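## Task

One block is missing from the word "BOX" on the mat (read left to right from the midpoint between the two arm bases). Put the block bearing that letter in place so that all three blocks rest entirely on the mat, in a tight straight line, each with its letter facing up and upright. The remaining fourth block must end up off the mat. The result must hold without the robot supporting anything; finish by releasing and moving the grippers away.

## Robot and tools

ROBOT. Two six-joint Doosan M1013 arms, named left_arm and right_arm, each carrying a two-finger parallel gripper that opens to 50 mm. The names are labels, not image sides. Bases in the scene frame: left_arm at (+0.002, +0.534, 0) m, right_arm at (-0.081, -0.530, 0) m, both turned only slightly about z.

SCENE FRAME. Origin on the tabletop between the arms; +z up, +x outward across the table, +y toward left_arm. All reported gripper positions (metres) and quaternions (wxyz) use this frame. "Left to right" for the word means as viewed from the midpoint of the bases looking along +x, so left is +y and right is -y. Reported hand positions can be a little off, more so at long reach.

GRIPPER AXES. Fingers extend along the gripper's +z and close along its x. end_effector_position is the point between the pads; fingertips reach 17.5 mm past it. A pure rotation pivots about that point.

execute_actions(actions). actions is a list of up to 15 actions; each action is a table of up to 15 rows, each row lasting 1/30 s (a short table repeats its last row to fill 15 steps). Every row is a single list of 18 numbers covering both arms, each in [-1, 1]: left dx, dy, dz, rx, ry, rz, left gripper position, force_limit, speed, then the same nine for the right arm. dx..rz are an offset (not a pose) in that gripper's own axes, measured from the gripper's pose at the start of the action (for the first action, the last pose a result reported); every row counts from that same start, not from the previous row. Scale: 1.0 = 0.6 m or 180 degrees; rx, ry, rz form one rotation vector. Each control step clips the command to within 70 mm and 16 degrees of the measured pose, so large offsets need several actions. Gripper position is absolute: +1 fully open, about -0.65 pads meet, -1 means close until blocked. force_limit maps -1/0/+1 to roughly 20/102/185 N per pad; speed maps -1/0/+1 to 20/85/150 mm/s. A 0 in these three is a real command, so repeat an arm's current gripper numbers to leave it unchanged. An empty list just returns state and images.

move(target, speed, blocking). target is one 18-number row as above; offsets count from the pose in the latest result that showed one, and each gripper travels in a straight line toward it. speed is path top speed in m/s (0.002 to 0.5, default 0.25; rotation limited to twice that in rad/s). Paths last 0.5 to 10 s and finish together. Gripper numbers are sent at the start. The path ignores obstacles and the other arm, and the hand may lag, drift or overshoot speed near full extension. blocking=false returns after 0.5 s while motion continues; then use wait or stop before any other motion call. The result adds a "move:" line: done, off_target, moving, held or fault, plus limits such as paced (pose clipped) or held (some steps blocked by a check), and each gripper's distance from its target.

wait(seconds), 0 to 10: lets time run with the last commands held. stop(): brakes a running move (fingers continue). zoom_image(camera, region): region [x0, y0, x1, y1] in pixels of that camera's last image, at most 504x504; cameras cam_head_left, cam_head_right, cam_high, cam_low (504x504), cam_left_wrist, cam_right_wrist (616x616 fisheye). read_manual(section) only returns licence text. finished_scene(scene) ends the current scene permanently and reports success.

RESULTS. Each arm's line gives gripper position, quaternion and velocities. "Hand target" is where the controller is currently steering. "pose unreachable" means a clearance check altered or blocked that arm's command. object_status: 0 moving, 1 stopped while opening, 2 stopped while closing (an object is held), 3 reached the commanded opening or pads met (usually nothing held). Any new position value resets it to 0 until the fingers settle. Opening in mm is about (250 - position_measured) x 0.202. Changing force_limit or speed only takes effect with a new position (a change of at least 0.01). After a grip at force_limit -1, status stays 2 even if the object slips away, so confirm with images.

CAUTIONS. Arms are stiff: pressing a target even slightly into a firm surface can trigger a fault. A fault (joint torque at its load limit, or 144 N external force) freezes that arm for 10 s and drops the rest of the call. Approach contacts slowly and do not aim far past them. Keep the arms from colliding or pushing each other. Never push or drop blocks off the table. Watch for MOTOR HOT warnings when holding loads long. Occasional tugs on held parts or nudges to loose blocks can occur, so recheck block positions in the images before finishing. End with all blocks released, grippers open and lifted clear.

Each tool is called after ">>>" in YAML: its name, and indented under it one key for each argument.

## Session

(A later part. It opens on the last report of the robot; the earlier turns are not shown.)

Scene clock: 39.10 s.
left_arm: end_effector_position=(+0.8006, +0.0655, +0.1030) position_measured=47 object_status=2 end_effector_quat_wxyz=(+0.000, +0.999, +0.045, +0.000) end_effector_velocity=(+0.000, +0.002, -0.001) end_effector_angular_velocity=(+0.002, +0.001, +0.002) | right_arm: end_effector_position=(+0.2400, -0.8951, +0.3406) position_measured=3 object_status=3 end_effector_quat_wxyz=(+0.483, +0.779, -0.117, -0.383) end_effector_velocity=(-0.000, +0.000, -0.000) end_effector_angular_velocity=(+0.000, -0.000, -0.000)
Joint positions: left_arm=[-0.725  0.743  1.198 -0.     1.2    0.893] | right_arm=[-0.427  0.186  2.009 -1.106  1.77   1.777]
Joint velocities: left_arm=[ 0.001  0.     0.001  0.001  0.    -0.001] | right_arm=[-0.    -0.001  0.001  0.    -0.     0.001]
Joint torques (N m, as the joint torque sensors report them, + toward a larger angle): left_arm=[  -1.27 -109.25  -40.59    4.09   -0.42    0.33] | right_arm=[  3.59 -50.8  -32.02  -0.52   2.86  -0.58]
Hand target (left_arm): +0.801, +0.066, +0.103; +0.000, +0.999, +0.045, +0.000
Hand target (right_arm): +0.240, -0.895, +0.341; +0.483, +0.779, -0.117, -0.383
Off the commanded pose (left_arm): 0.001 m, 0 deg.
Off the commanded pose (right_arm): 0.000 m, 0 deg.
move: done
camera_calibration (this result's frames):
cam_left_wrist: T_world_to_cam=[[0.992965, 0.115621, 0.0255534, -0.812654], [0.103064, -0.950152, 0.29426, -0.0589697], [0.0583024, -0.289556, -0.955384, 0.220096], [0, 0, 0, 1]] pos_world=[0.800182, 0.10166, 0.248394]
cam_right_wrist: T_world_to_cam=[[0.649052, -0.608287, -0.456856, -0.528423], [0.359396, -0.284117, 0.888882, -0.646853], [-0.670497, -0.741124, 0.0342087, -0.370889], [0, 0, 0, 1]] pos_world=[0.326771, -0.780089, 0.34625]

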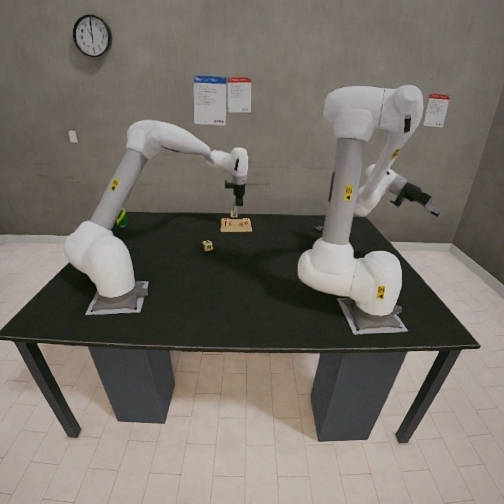

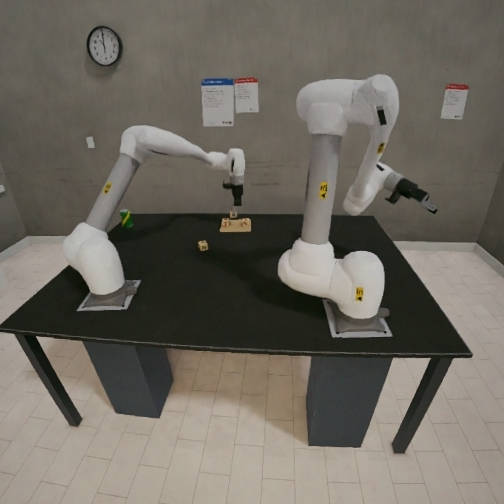

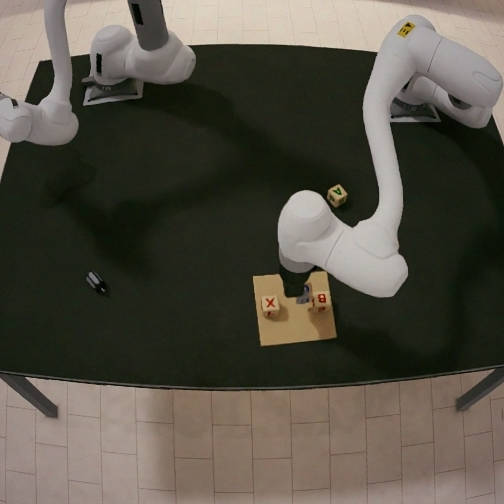

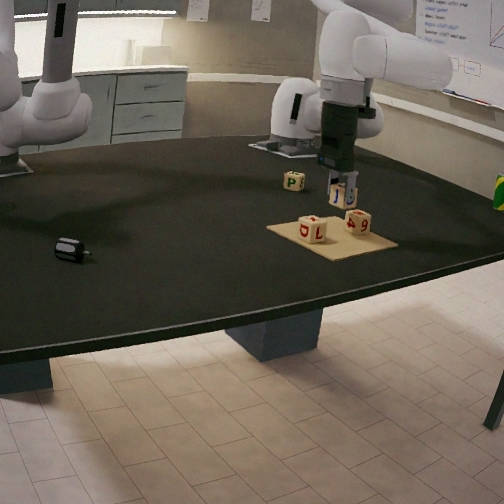

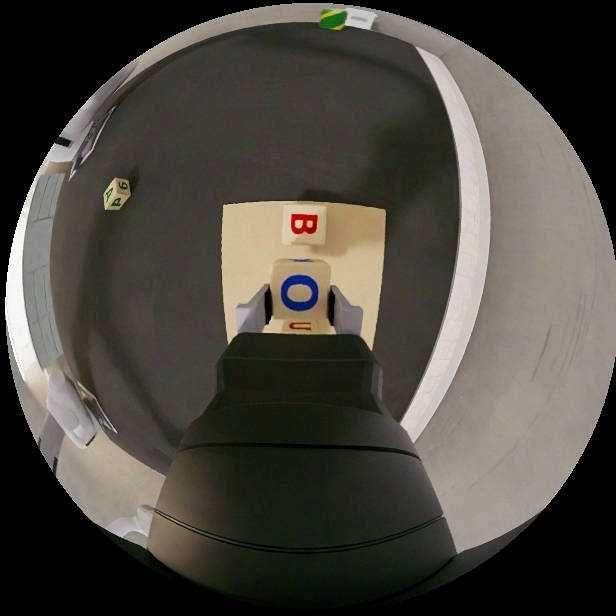

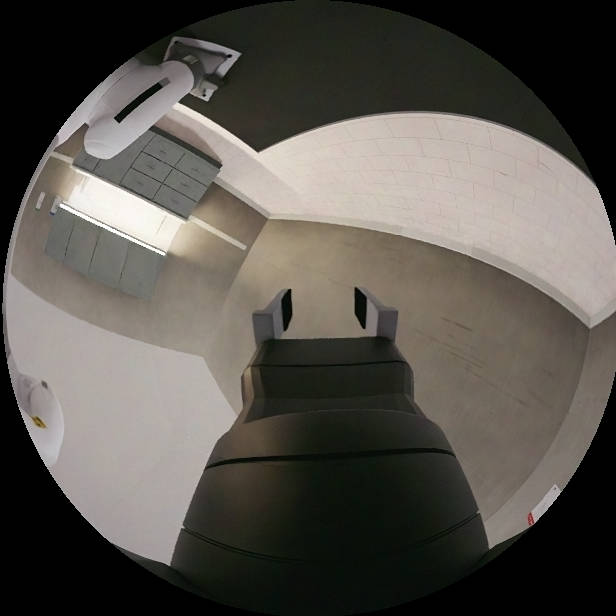

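>>> move:
  target: [0,0.024,0.104,0,0,0.006,-1,-0.6,0,0,0,0,0,0,0,1,0,0]
  speed: 0.06

>>> zoom_image:
  camera: "cam_low"
  region: [280, 180, 390, 260]

Scene clock: 44.57 s.
left_arm: end_effector_position=(+0.8018, +0.0513, +0.0406) position_measured=47 object_status=2 end_effector_quat_wxyz=(+0.000, +0.999, +0.035, +0.000) end_effector_velocity=(+0.000, +0.000, -0.001) end_effector_angular_velocity=(+0.001, +0.000, +0.001) | right_arm: end_effector_position=(+0.2400, -0.8951, +0.3406) position_measured=3 object_status=3 end_effector_quat_wxyz=(+0.483, +0.779, -0.117, -0.383) end_effector_velocity=(-0.000, +0.000, +0.001) end_effector_angular_velocity=(+0.000, -0.001, +0.001)
Joint positions: left_arm=[-0.737  0.798  1.217 -0.     1.125  0.899] | right_arm=[-0.427  0.186  2.009 -1.106  1.77   1.777]
Joint velocities: left_arm=[ 0.     0.001  0.     0.001 -0.    -0.002] | right_arm=[ 0.    -0.002 -0.001 -0.     0.    -0.002]
Joint torques (N m, as the joint torque sensors report them, + toward a larger angle): left_arm=[  -1.15 -113.23  -40.21    3.72   -0.26    0.32] | right_arm=[  3.3  -51.08 -32.39  -0.19   2.76  -0.56]
Hand target (left_arm): +0.802, +0.051, +0.041; +0.000, +0.999, +0.035, +0.000
Hand target (right_arm): +0.240, -0.895, +0.341; +0.483, +0.779, -0.117, -0.383
Off the commanded pose (left_arm): 0.000 m, 0 deg.
Off the commanded pose (right_arm): 0.000 m, 0 deg.
move: done
camera_calibration (this result's frames):
cam_left_wrist: T_world_to_cam=[[0.994957, 0.0969854, 0.0255991, -0.811293], [0.0852208, -0.951927, 0.294231, -0.0398717], [0.0529046, -0.290565, -0.955391, 0.160707], [0, 0, 0, 1]] pos_world=[0.802097, 0.0874244, 0.186038]
cam_right_wrist: T_world_to_cam=[[0.649053, -0.608287, -0.456856, -0.528423], [0.359396, -0.284117, 0.888882, -0.646853], [-0.670496, -0.741124, 0.0342087, -0.370889], [0, 0, 0, 1]] pos_world=[0.326771, -0.780089, 0.34625]

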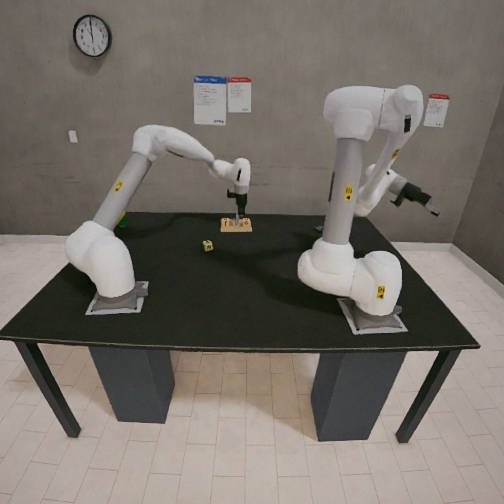

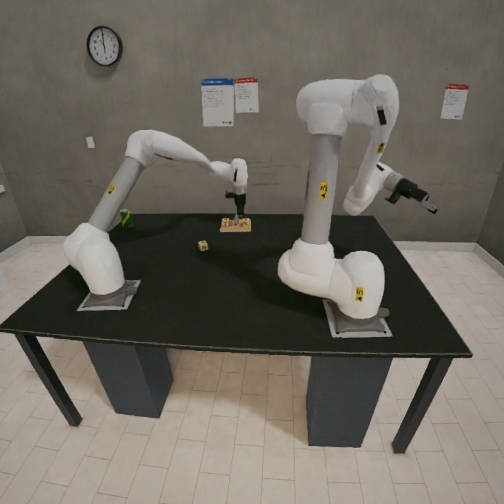

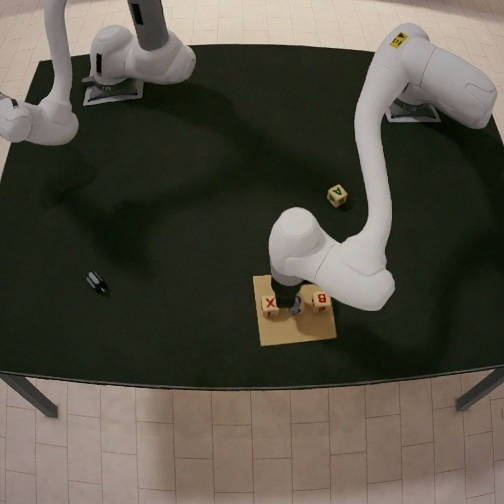

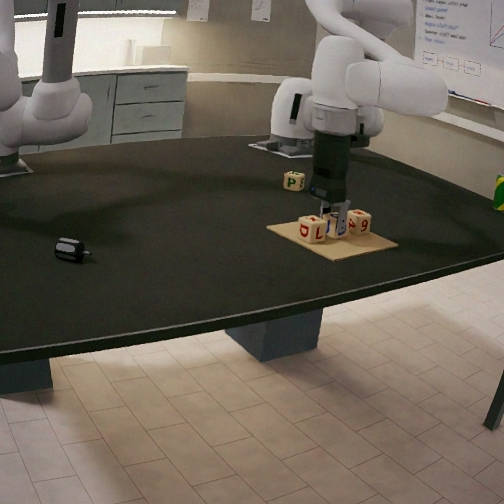

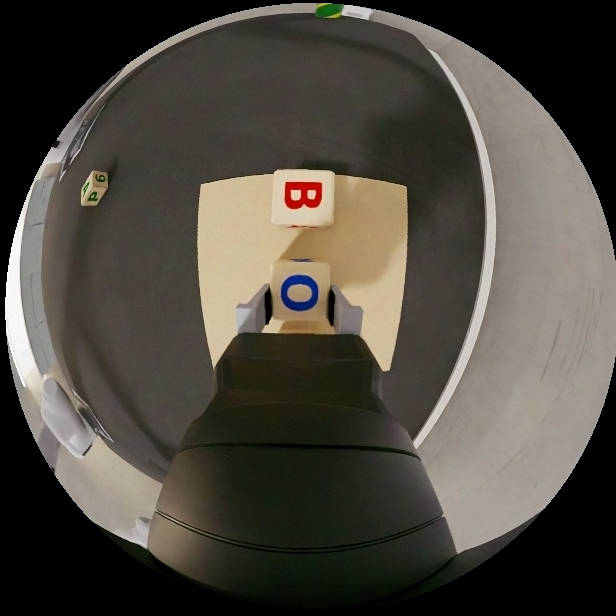

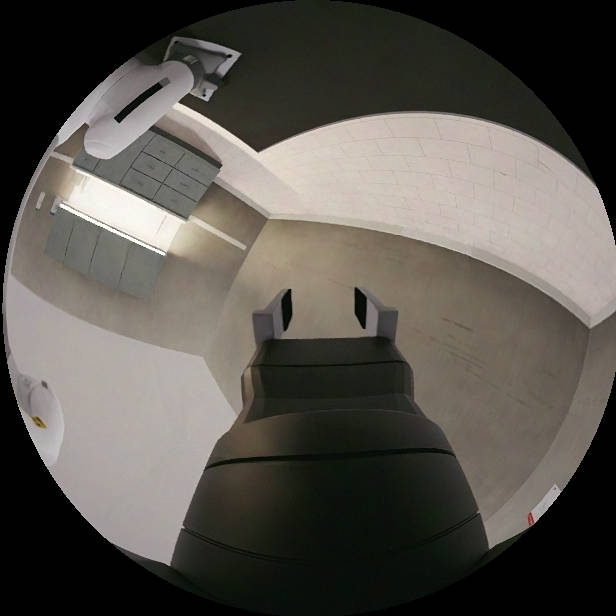

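Region (280, 180, 390, 260) of cam_low's 504x504 image, scaled by 4.582, with more detail than that image has; it fills the top 367 rows of this view, and the rest is white.

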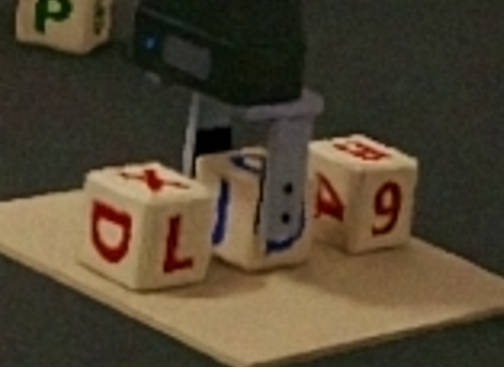

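>>> move:
  target: [0,0,0,0,0,0,1,-0.6,0,0,0,0,0,0,0,1,0,0]

>>> move:
  target: [0,0,-0.33,0,0,0,1,-0.6,0,0,0,0,0,0,0,1,0,0]

Scene clock: 47.53 s.
left_arm: end_effector_position=(+0.8018, +0.0513, +0.0405) position_measured=3 object_status=3 end_effector_quat_wxyz=(+0.000, +0.999, +0.035, +0.000) end_effector_velocity=(-0.000, -0.001, -0.001) end_effector_angular_velocity=(-0.000, +0.000, -0.002) | right_arm: end_effector_position=(+0.2400, -0.8951, +0.3406) position_measured=3 object_status=3 end_effector_quat_wxyz=(+0.483, +0.779, -0.117, -0.383) end_effector_velocity=(+0.000, -0.000, -0.000) end_effector_angular_velocity=(+0.000, +0.000, -0.000)
Joint positions: left_arm=[-0.737  0.798  1.217 -0.     1.125  0.899] | right_arm=[-0.427  0.186  2.009 -1.106  1.77   1.777]
Joint velocities: left_arm=[-0.001  0.001  0.    -0.    -0.001  0.001] | right_arm=[-0.     0.001 -0.001 -0.    -0.     0.   ]
Joint torques (N m, as the joint torque sensors report them, + toward a larger angle): left_arm=[  -0.18 -113.78  -39.63    3.85   -0.35    0.36] | right_arm=[  3.59 -50.83 -32.27  -0.3    2.91  -0.64]
Hand target (left_arm): +0.802, +0.051, +0.041; +0.000, +0.999, +0.035, +0.000
Hand target (right_arm): +0.240, -0.895, +0.341; +0.483, +0.779, -0.117, -0.383
Off the commanded pose (left_arm): 0.000 m, 0 deg.
Off the commanded pose (right_arm): 0.000 m, 0 deg.
move: done
camera_calibration (this result's frames):
cam_left_wrist: T_world_to_cam=[[0.994959, 0.096973, 0.0255695, -0.811279], [0.0852178, -0.951929, 0.294227, -0.0398626], [0.0528724, -0.290565, -0.955394, 0.160663], [0, 0, 0, 1]] pos_world=[0.802091, 0.0874089, 0.185969]
cam_right_wrist: T_world_to_cam=[[0.649052, -0.608287, -0.456856, -0.528423], [0.359396, -0.284117, 0.888882, -0.646853], [-0.670497, -0.741124, 0.0342088, -0.370889], [0, 0, 0, 1]] pos_world=[0.326771, -0.780089, 0.34625]

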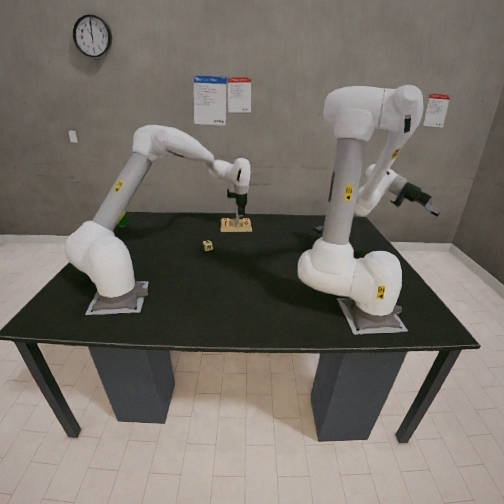

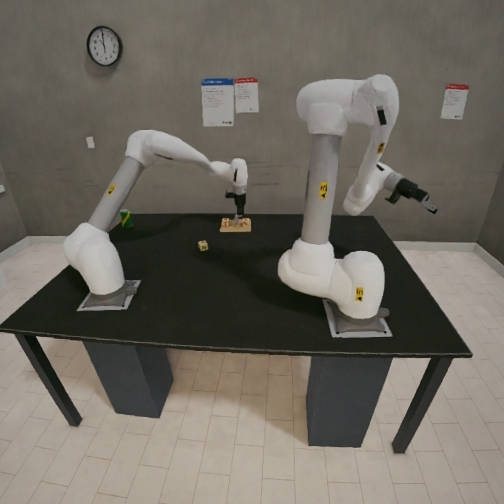

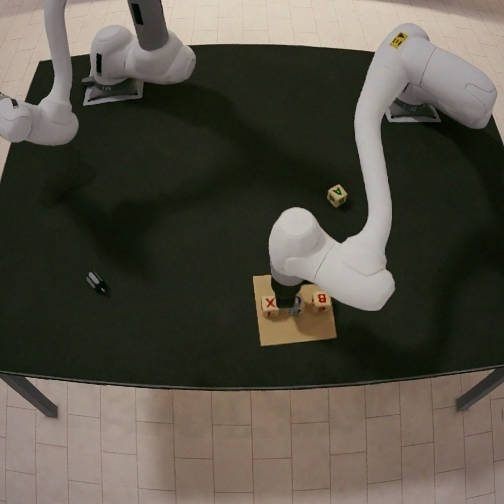

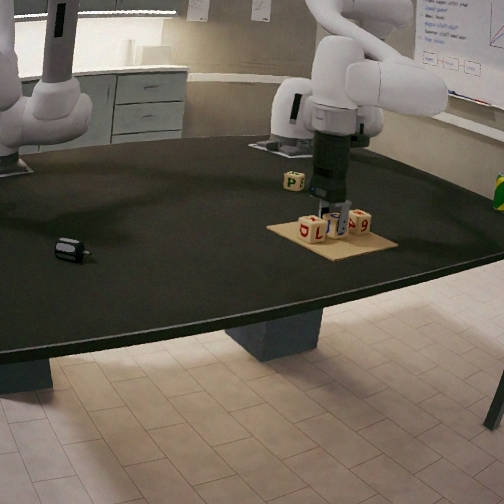

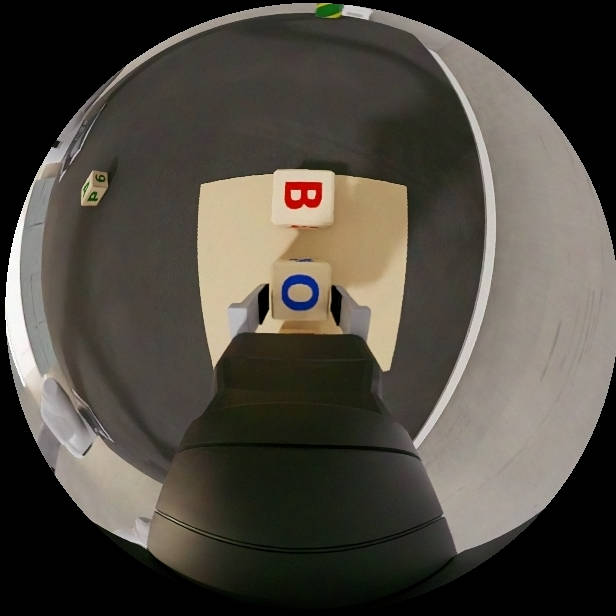

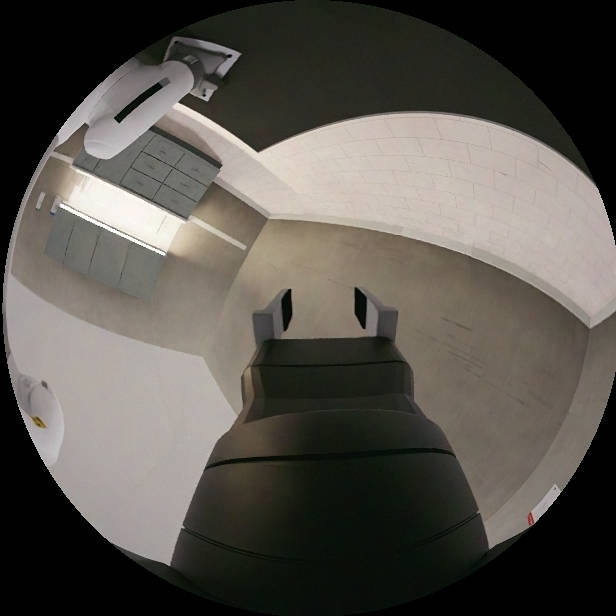

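Scene clock: 48.77 s.
left_arm: end_effector_position=(+0.8019, +0.0510, +0.2385) position_measured=3 object_status=3 end_effector_quat_wxyz=(+0.000, +0.999, +0.035, +0.000) end_effector_velocity=(-0.000, +0.000, +0.000) end_effector_angular_velocity=(+0.001, +0.001, -0.001) | right_arm: end_effector_position=(+0.2400, -0.8951, +0.3406) position_measured=3 object_status=3 end_effector_quat_wxyz=(+0.483, +0.779, -0.117, -0.383) end_effector_velocity=(+0.000, -0.000, +0.001) end_effector_angular_velocity=(-0.001, -0.000, +0.002)
Joint positions: left_arm=[-0.737  0.694  1.032 -0.     1.415  0.899] | right_arm=[-0.427  0.186  2.009 -1.106  1.77   1.777]
Joint velocities: left_arm=[-0.     0.    -0.001  0.     0.002  0.001] | right_arm=[ 0.    -0.001 -0.001 -0.002 -0.    -0.001]
Joint torques (N m, as the joint torque sensors report them, + toward a larger angle): left_arm=[  -0.74 -109.6   -43.02    4.26   -0.26    0.55] | right_arm=[  3.06 -50.97 -31.94  -0.35   2.79  -0.68]
Hand target (left_arm): +0.802, +0.051, +0.239; +0.000, +0.999, +0.035, +0.000
Hand target (right_arm): +0.240, -0.895, +0.341; +0.483, +0.779, -0.117, -0.383
Off the commanded pose (left_arm): 0.000 m, 0 deg.
Off the commanded pose (right_arm): 0.000 m, 0 deg.
move: done
camera_calibration (this result's frames):
cam_left_wrist: T_world_to_cam=[[0.994997, 0.096597, 0.0254843, -0.816365], [0.0848782, -0.951933, 0.294311, -0.0981553], [0.0526889, -0.290676, -0.95537, 0.349842], [0, 0, 0, 1]] pos_world=[0.802179, 0.0871116, 0.383921]
cam_right_wrist: T_world_to_cam=[[0.649053, -0.608287, -0.456856, -0.528423], [0.359396, -0.284117, 0.888882, -0.646853], [-0.670496, -0.741124, 0.0342087, -0.370889], [0, 0, 0, 1]] pos_world=[0.326771, -0.780089, 0.34625]

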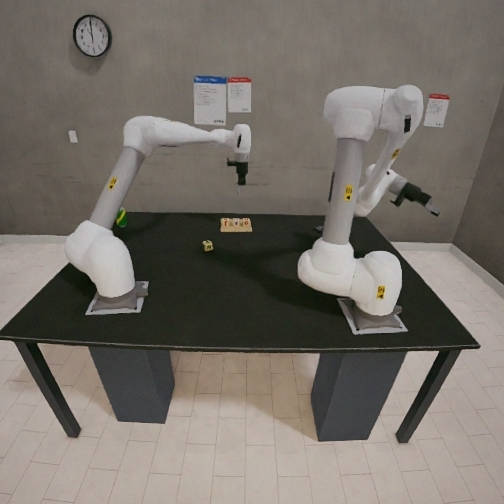

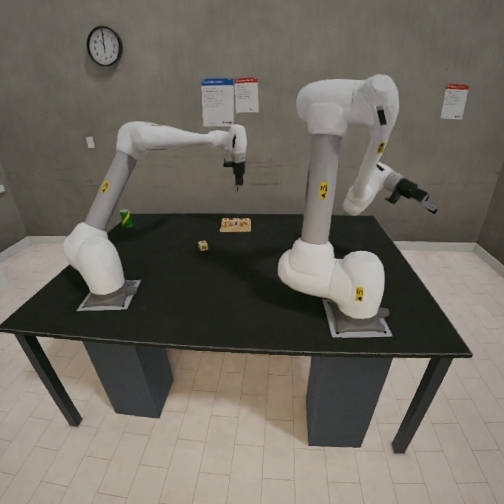

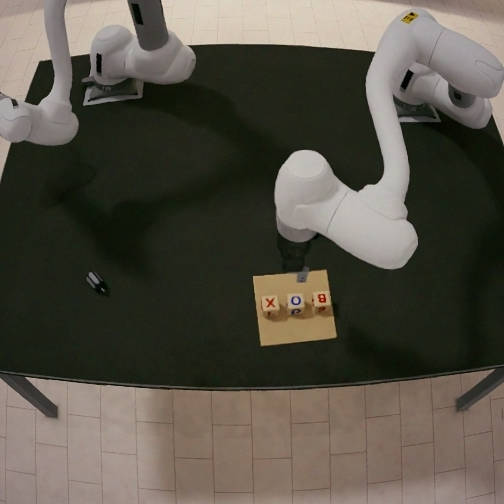

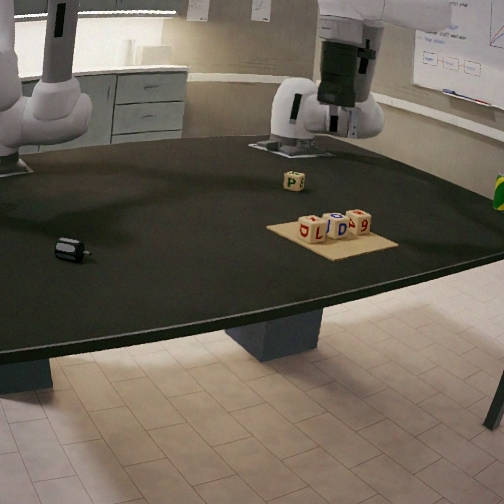

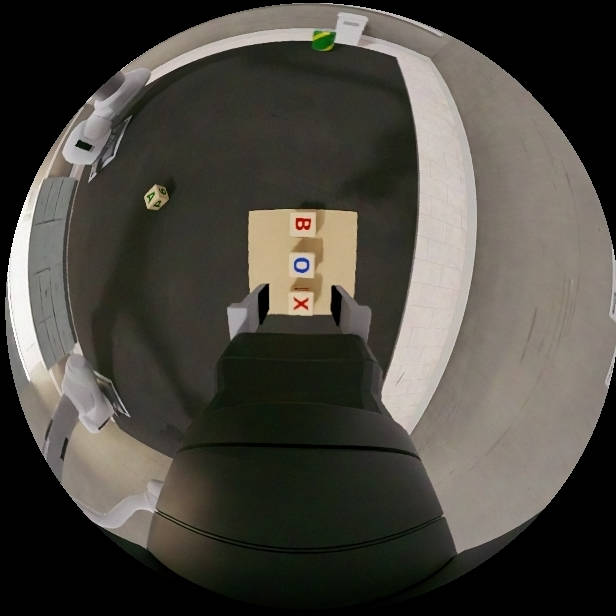

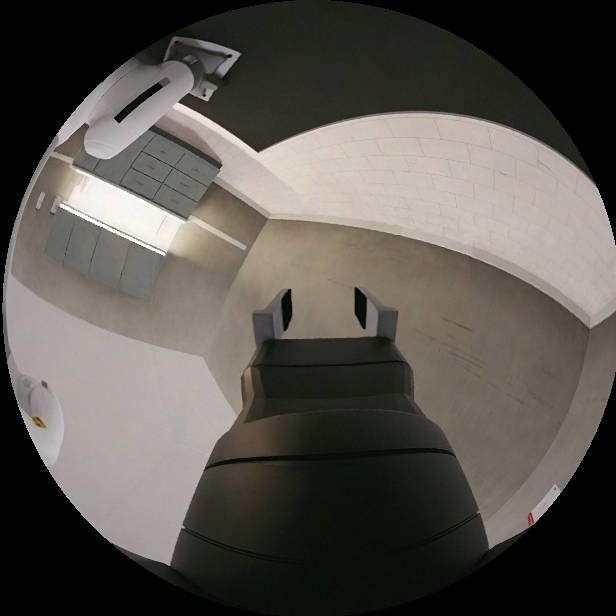

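>>> finished_scene:
  scene: 2

The scene is finished: the task was done.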